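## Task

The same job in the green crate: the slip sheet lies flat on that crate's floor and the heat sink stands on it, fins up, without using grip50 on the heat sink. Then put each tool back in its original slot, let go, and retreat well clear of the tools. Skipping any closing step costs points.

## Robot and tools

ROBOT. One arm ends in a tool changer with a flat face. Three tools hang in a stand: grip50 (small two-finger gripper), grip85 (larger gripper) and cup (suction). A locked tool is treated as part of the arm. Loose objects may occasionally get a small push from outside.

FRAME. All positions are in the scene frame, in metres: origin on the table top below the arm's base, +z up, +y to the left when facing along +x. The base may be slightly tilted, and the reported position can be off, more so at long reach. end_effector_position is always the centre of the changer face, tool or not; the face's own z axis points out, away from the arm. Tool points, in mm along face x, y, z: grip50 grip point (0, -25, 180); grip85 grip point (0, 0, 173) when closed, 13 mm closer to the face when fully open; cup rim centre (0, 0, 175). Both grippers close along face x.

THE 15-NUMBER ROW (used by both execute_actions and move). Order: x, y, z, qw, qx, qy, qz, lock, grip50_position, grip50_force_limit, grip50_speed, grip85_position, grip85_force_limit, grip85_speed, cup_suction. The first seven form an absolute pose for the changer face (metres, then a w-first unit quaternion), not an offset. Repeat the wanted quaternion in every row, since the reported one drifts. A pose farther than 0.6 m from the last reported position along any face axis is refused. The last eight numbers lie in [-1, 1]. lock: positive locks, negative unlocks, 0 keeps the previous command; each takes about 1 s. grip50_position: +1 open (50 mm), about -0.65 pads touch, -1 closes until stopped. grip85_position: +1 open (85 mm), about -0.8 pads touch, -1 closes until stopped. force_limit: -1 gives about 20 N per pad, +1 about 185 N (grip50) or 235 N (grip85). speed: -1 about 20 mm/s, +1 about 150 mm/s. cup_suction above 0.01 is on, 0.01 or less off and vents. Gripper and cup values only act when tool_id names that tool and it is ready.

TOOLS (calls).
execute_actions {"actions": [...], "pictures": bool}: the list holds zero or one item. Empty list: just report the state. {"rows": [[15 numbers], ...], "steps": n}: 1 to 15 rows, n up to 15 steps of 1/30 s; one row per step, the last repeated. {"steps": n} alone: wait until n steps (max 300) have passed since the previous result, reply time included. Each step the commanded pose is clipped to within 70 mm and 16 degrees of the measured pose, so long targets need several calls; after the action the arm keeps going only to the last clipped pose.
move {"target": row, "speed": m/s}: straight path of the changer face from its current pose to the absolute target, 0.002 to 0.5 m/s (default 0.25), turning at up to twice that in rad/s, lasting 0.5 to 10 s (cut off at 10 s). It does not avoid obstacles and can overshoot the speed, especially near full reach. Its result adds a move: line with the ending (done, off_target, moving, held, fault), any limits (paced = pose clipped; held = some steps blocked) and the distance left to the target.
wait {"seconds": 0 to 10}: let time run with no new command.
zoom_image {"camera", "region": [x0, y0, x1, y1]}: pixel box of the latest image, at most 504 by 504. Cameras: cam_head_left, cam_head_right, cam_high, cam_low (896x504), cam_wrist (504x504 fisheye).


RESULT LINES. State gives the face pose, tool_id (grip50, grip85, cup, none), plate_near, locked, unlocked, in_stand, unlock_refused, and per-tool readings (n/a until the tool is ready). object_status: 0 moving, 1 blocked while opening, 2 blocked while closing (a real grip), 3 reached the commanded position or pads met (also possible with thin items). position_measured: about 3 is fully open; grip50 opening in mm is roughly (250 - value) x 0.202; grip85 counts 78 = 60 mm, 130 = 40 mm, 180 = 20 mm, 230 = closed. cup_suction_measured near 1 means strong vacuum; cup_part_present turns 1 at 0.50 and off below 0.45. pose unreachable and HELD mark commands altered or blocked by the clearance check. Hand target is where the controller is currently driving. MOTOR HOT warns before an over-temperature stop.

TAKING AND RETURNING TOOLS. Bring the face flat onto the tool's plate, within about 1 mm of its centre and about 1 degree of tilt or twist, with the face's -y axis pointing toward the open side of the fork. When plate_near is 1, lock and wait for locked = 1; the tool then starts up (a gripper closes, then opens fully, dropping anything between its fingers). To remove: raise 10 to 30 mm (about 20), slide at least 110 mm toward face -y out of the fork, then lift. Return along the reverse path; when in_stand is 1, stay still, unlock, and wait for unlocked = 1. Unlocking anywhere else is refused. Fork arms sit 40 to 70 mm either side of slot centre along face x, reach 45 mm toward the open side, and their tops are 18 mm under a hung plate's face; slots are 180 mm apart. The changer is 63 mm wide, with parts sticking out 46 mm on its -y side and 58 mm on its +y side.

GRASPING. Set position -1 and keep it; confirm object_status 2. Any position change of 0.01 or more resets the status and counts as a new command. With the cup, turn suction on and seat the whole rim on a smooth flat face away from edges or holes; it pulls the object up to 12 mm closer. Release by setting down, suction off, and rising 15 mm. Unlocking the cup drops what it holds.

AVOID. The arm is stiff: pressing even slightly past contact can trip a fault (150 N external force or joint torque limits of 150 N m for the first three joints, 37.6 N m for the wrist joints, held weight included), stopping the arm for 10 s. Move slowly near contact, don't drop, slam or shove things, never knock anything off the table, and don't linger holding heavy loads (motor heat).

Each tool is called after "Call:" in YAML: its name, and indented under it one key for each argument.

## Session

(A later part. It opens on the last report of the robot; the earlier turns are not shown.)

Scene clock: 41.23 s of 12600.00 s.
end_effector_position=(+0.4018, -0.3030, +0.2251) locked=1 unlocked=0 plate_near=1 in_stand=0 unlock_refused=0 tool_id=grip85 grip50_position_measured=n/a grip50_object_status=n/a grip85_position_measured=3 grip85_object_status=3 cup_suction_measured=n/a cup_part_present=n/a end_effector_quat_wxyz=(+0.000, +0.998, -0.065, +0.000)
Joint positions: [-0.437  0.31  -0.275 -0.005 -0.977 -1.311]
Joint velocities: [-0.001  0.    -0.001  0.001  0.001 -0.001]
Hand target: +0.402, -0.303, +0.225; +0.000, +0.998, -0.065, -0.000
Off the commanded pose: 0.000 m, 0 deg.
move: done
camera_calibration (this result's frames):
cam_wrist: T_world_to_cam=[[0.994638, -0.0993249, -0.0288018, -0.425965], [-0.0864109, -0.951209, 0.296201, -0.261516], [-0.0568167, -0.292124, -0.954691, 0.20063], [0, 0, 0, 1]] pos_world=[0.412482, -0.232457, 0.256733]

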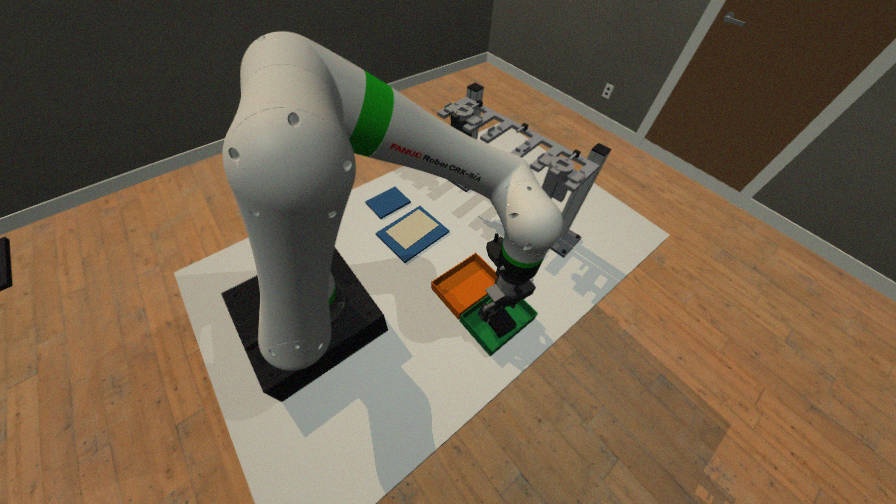

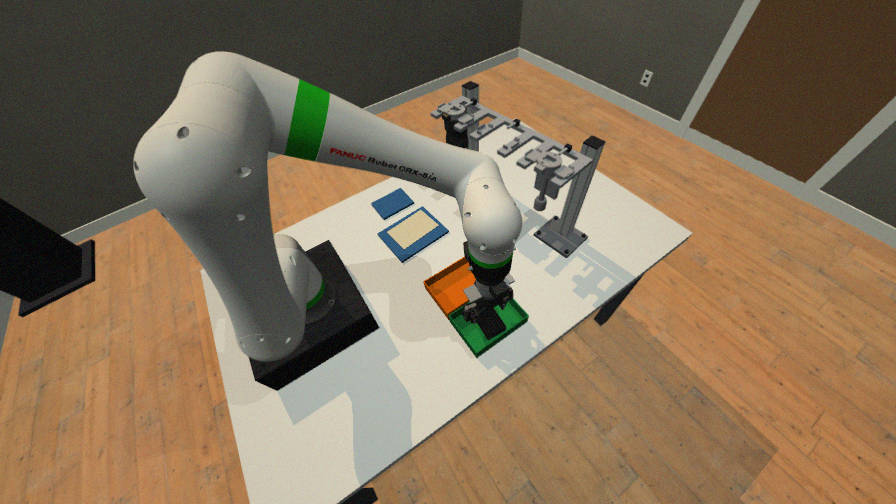

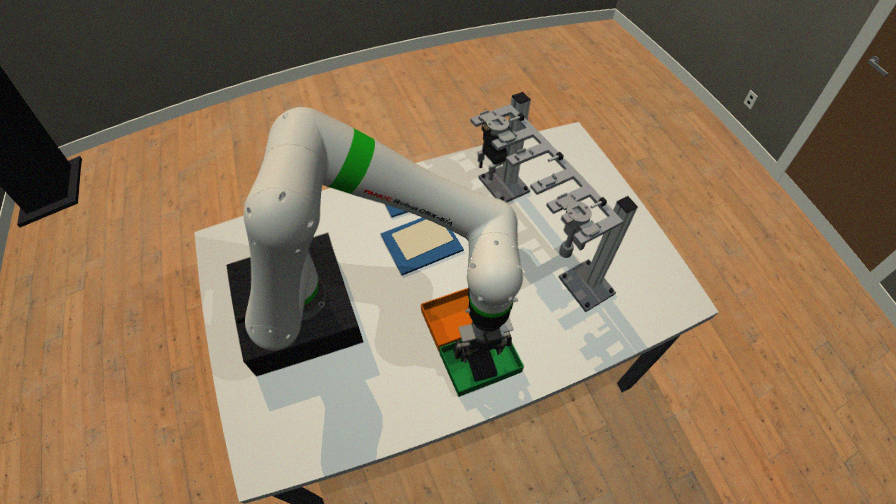

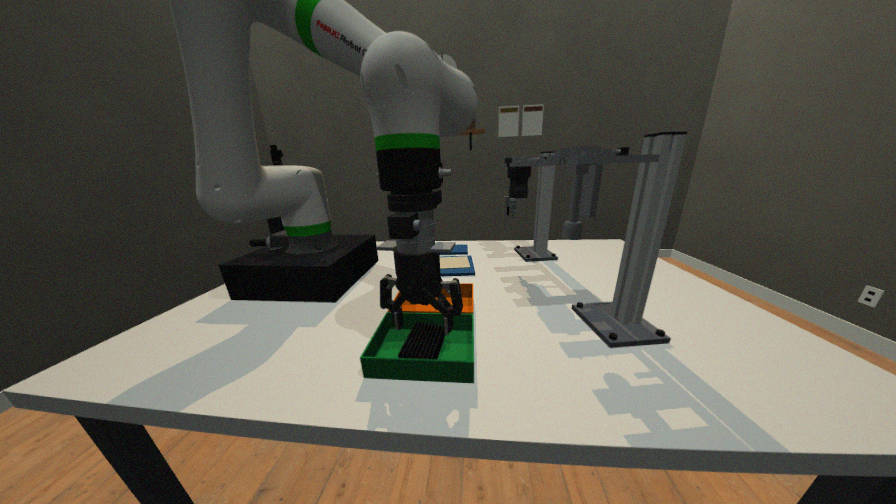

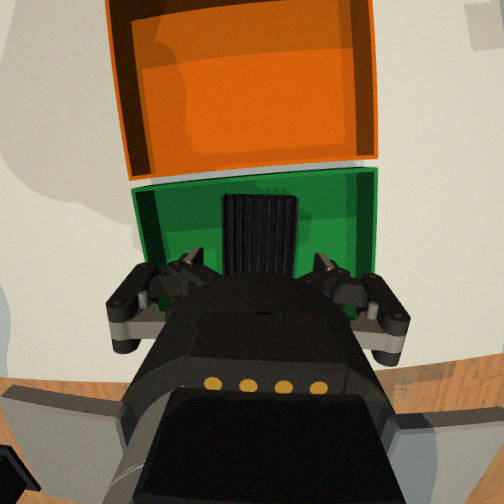

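Call:
move:
  target: [0.402,-0.303,0.196,0,1,-0.065,0,0,1,0,0,1,0,0,0]
  speed: 0.04

Call:
move:
  target: [0.402,-0.303,0.196,0,1,-0.065,0,0,1,0,0,-1,-0.3,-0.5,0]

Call:
move:
  target: [0.402,-0.303,0.27,0,1,-0.065,0,0,1,0,0,-1,-0.3,-0.5,0]
  speed: 0.12

Call:
move:
  target: [0.42,-0.02,0.27,0,0.707,0.707,0,0,1,0,0,-1,-0.3,-0.5,0]
  speed: 0.3

Scene clock: 44.97 s of 12600.00 s.
end_effector_position=(+0.4018, -0.3031, +0.1961) locked=1 unlocked=0 plate_near=1 in_stand=0 unlock_refused=0 tool_id=grip85 grip50_position_measured=n/a grip50_object_status=n/a grip85_position_measured=3 grip85_object_status=3 cup_suction_measured=n/a cup_part_present=n/a end_effector_quat_wxyz=(+0.000, +0.998, -0.065, -0.000)
Joint positions: [-0.437  0.353 -0.297 -0.005 -0.911 -1.311]
Joint velocities: [-0.     0.001 -0.     0.     0.001  0.001]
Hand target: +0.402, -0.303, +0.196; +0.000, +0.998, -0.065, -0.000
Off the commanded pose: 0.000 m, 0 deg.
move: done
camera_calibration (this result's frames):
cam_wrist: T_world_to_cam=[[0.994617, -0.0995086, -0.0288862, -0.426806], [-0.0865529, -0.951149, 0.296352, -0.253033], [-0.0569647, -0.292257, -0.954642, 0.172929], [0, 0, 0, 1]] pos_world=[0.412459, -0.232603, 0.227743]

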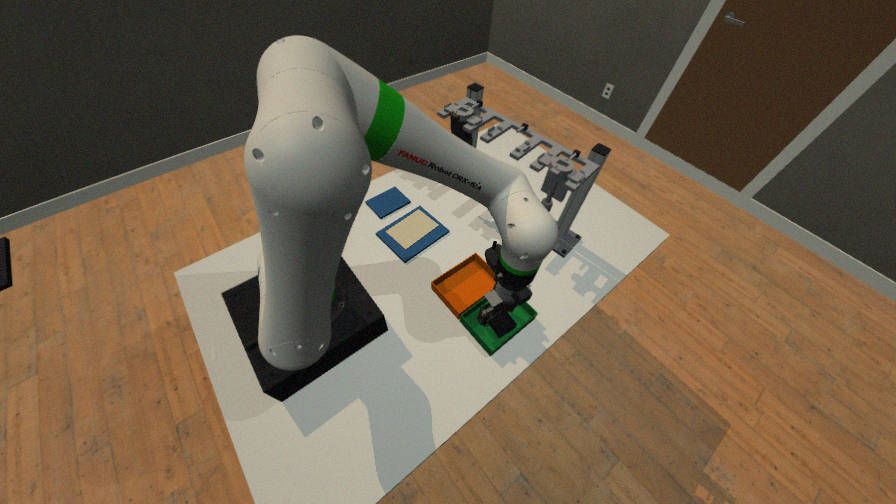

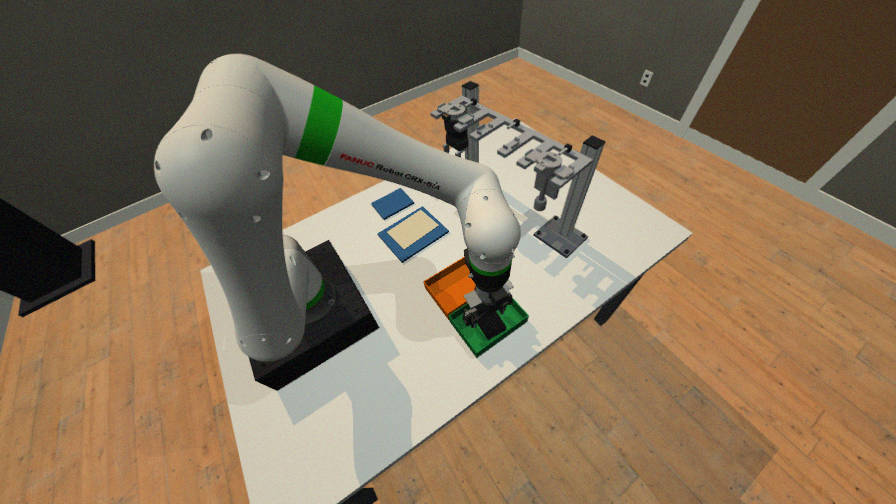

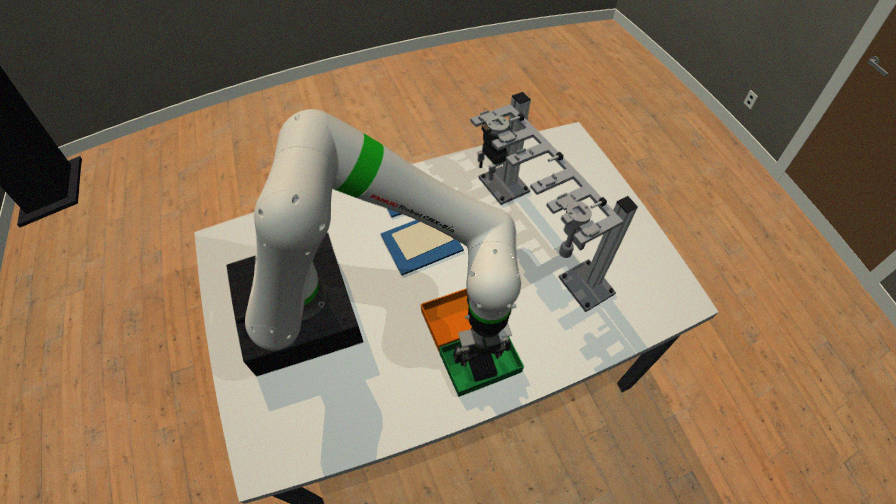

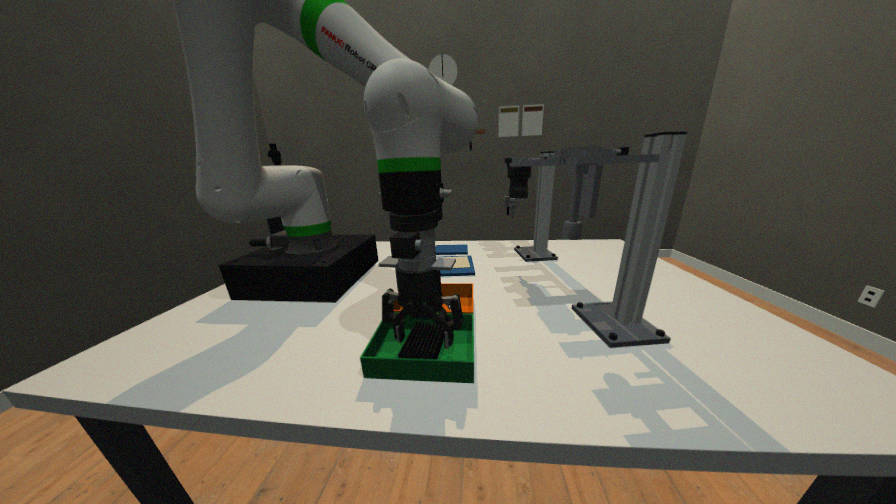

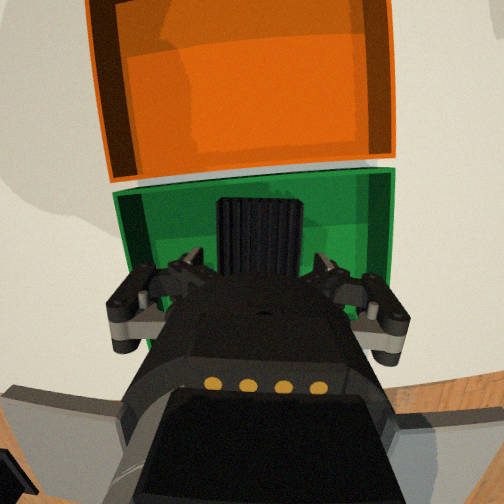

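Scene clock: 45.83 s of 12600.00 s.
end_effector_position=(+0.4020, -0.3030, +0.1960) locked=1 unlocked=0 plate_near=1 in_stand=0 unlock_refused=0 tool_id=grip85 grip50_position_measured=n/a grip50_object_status=n/a grip85_position_measured=80 grip85_object_status=2 cup_suction_measured=n/a cup_part_present=n/a end_effector_quat_wxyz=(+0.000, +0.998, -0.065, -0.000)
Joint positions: [-0.436  0.353 -0.297 -0.005 -0.911 -1.311]
Joint velocities: [-0.001  0.    -0.     0.     0.    -0.001]
Hand target: +0.402, -0.303, +0.196; +0.000, +0.998, -0.065, -0.000
Off the commanded pose: 0.000 m, 0 deg.
move: done
camera_calibration (this result's frames):
cam_wrist: T_world_to_cam=[[0.994658, -0.0991101, -0.0288495, -0.426908], [-0.0861963, -0.951253, 0.29612, -0.253014], [-0.0567917, -0.292052, -0.954715, 0.172932], [0, 0, 0, 1]] pos_world=[0.41264, -0.232487, 0.227707]

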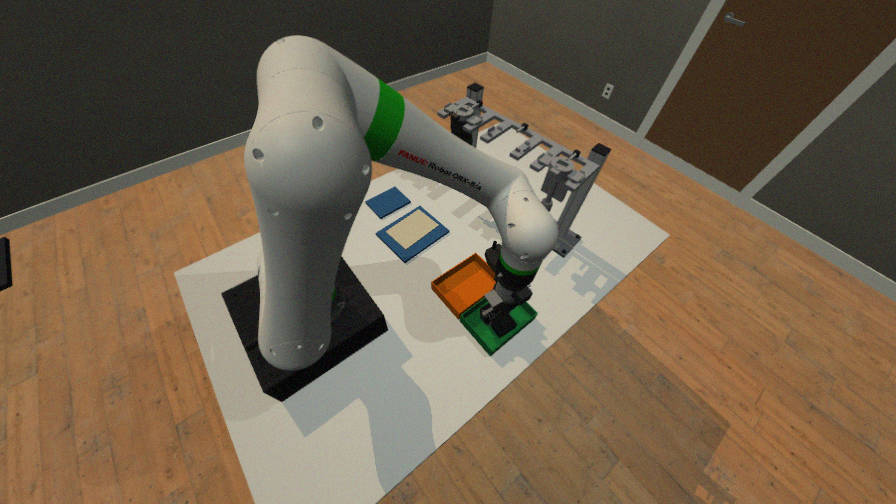

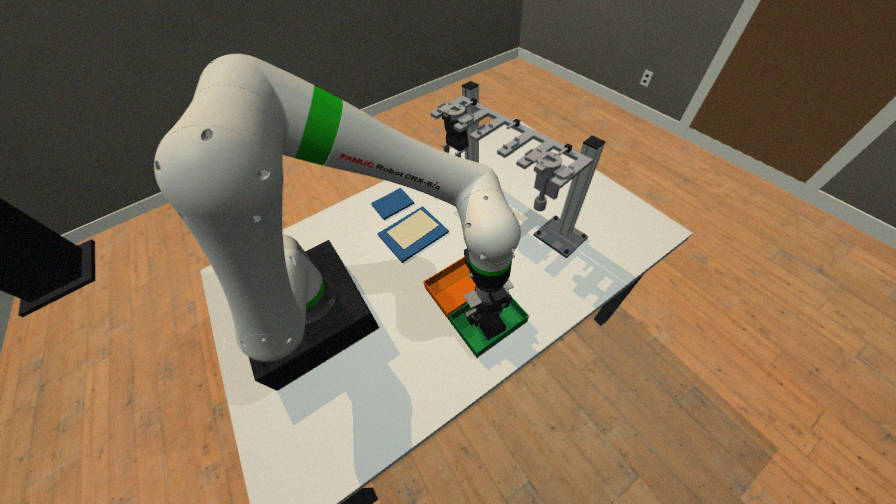

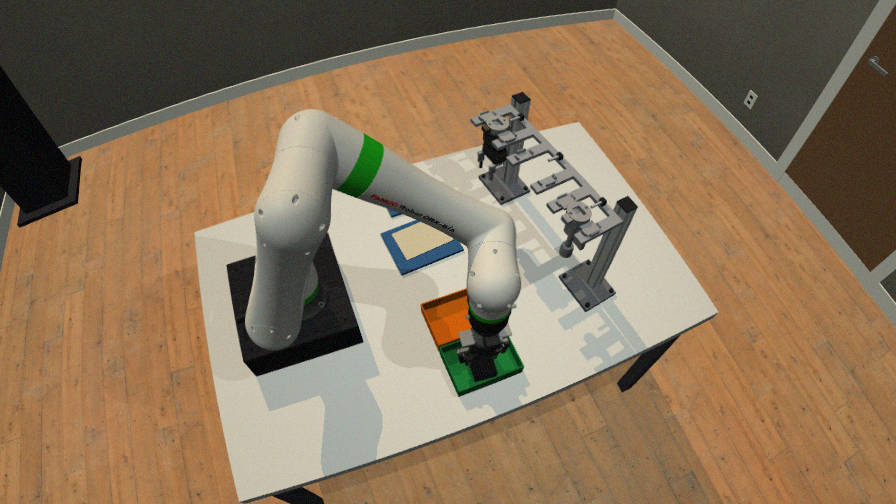

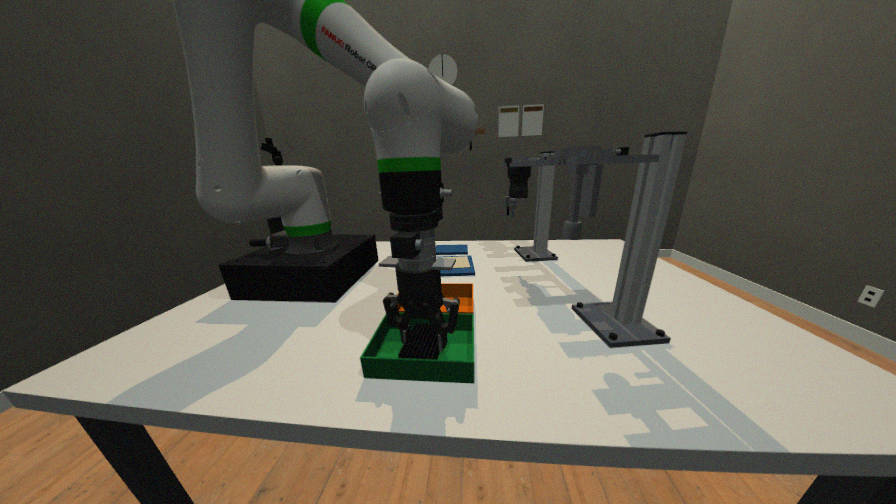

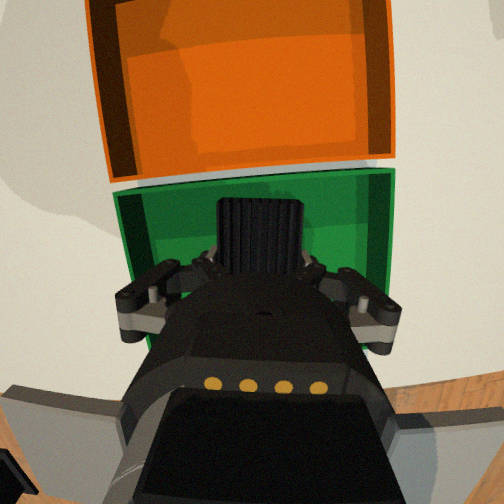

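Scene clock: 46.80 s of 12600.00 s.
end_effector_position=(+0.4023, -0.3031, +0.2699) locked=1 unlocked=0 plate_near=1 in_stand=0 unlock_refused=0 tool_id=grip85 grip50_position_measured=n/a grip50_object_status=n/a grip85_position_measured=80 grip85_object_status=2 cup_suction_measured=n/a cup_part_present=n/a end_effector_quat_wxyz=(-0.000, +0.998, -0.065, -0.000)
Joint positions: [-0.437  0.252 -0.228 -0.004 -1.081 -1.31 ]
Joint velocities: [-0.001 -0.001 -0.    -0.001 -0.001 -0.001]
Hand target: +0.402, -0.303, +0.270; -0.000, +0.998, -0.065, +0.000
Off the commanded pose: 0.000 m, 0 deg.
move: done
camera_calibration (this result's frames):
cam_wrist: T_world_to_cam=[[0.994711, -0.0985676, -0.028877, -0.424911], [-0.0856751, -0.95133, 0.296026, -0.275149], [-0.0566502, -0.291986, -0.954743, 0.243423], [0, 0, 0, 1]] pos_world=[0.412881, -0.232564, 0.301587]

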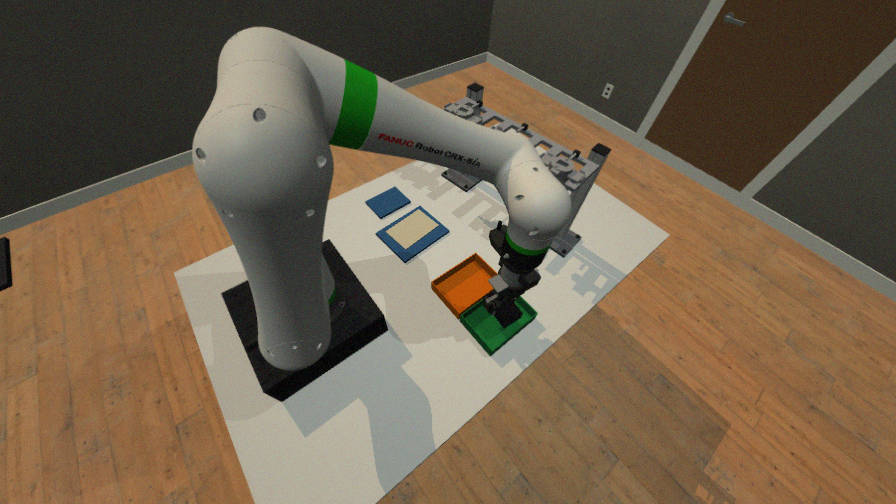

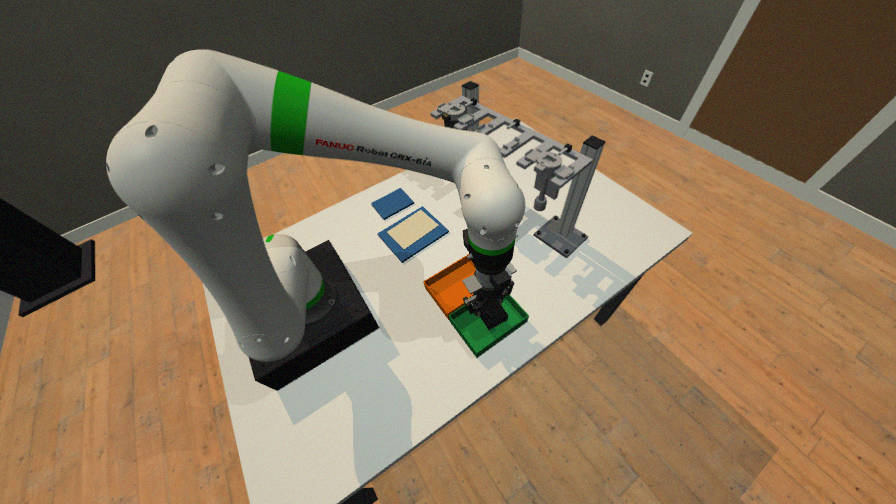

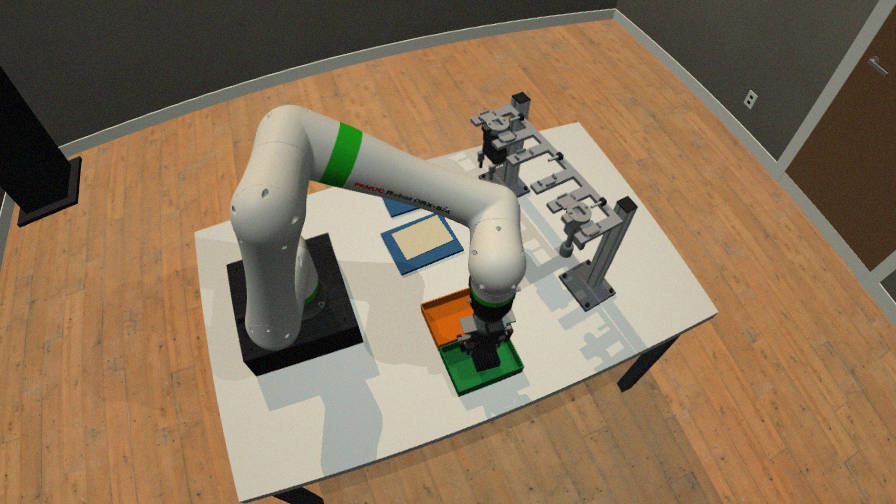

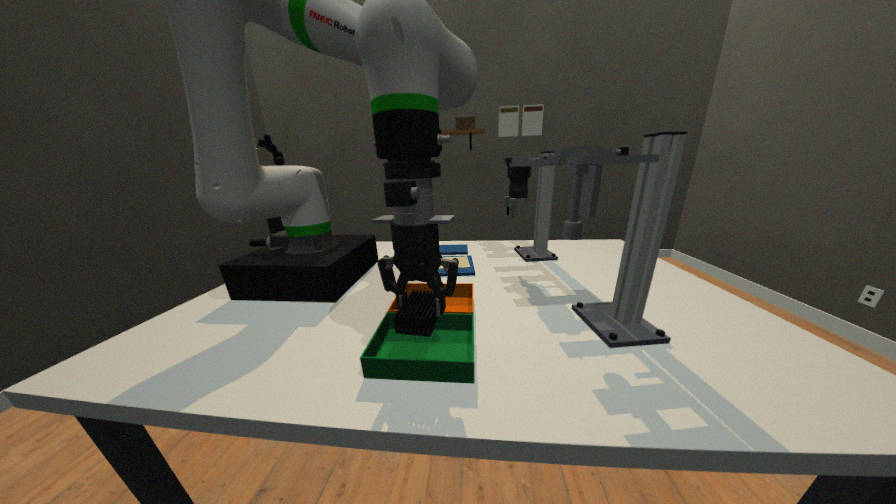

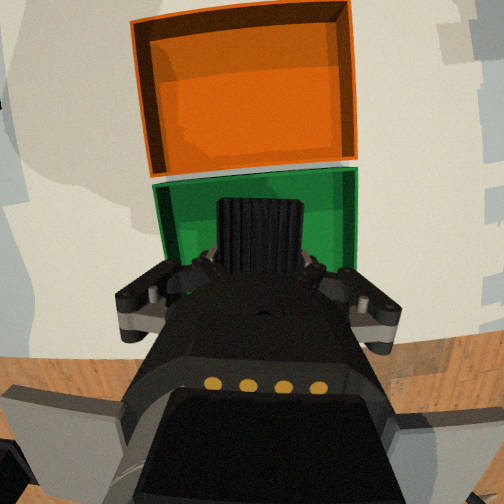

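Scene clock: 50.03 s of 12600.00 s.
end_effector_position=(+0.4205, -0.0205, +0.2702) locked=1 unlocked=0 plate_near=1 in_stand=0 unlock_refused=0 tool_id=grip85 grip50_position_measured=n/a grip50_object_status=n/a grip85_position_measured=80 grip85_object_status=2 cup_suction_measured=n/a cup_part_present=n/a end_effector_quat_wxyz=(+0.000, +0.707, +0.707, -0.001)
Joint positions: [ 0.219  0.054 -0.461  0.005 -1.048 -0.271]
Joint velocities: [ 0.001  0.     0.002  0.    -0.     0.001]
Hand target: +0.420, -0.020, +0.270; -0.000, +0.707, +0.707, -0.001
Off the commanded pose: 0.001 m, 0 deg.
move: done
camera_calibration (this result's frames):
cam_wrist: T_world_to_cam=[[-0.0305721, 0.999048, -0.0311288, 0.0391109], [0.954954, 0.0383915, 0.29426, -0.421651], [0.295175, -0.0207305, -0.955218, 0.18505], [0, 0, 0, 1]] pos_world=[0.349231, -0.0190497, 0.302055]

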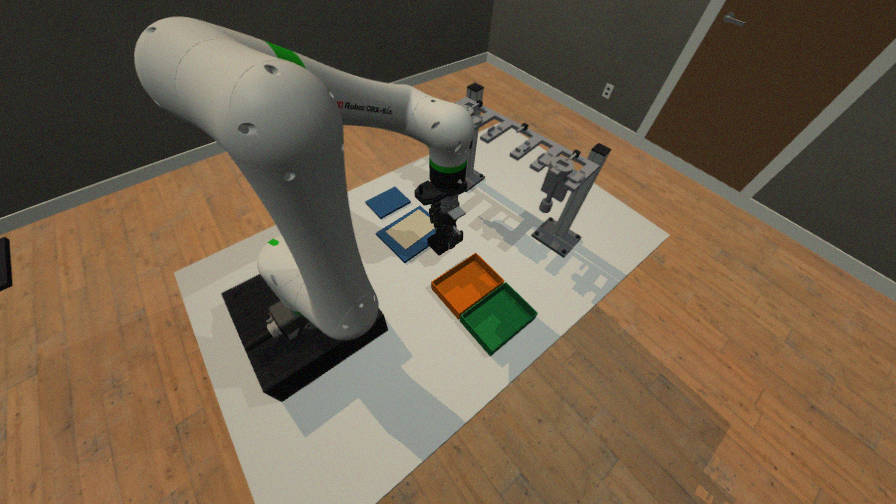

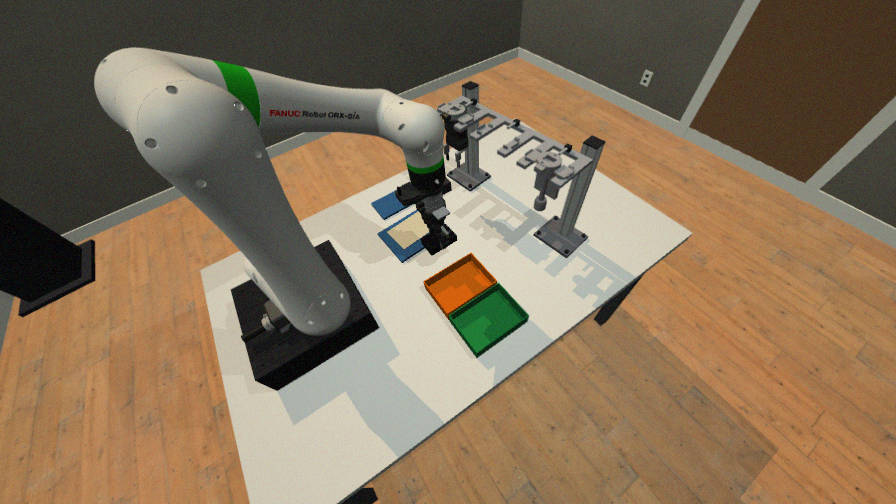

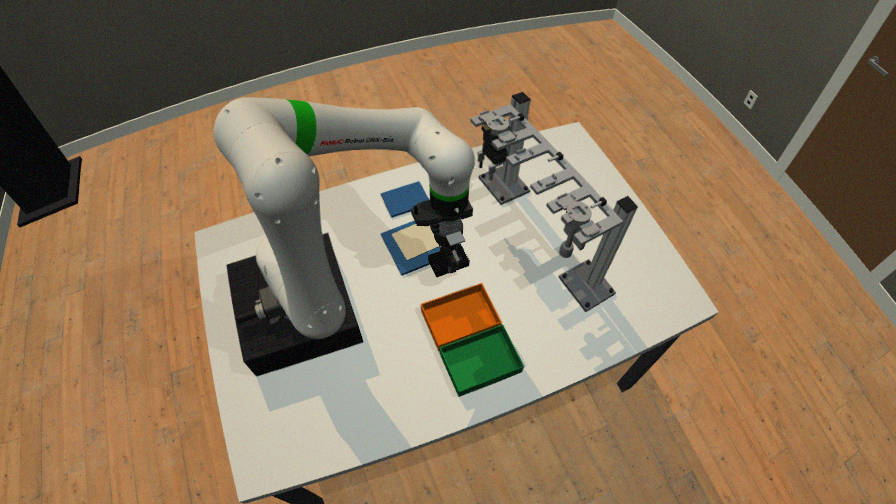

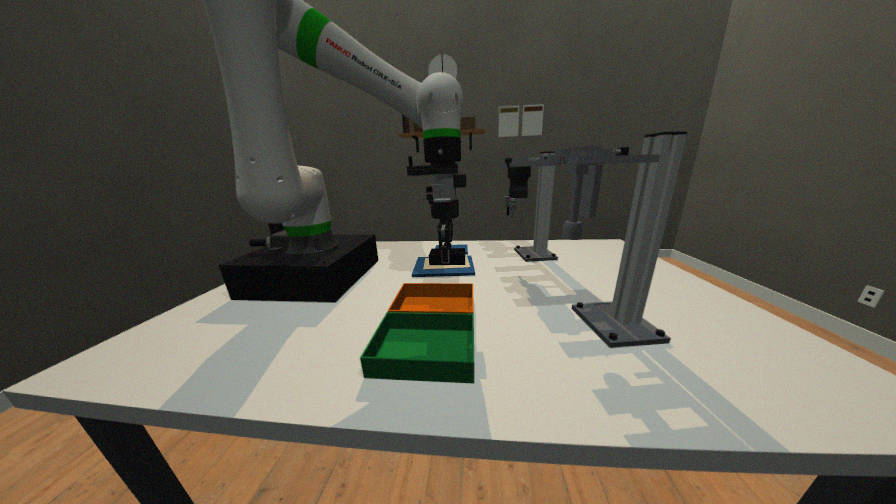

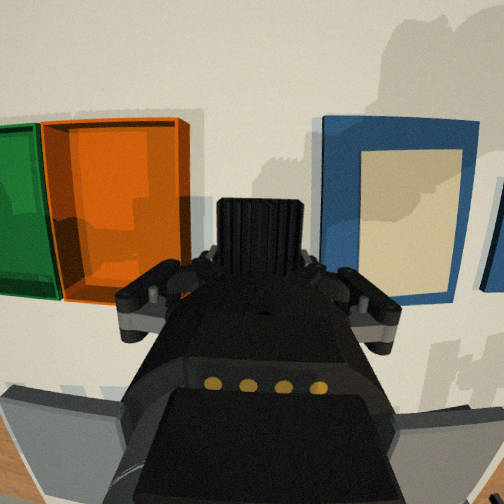

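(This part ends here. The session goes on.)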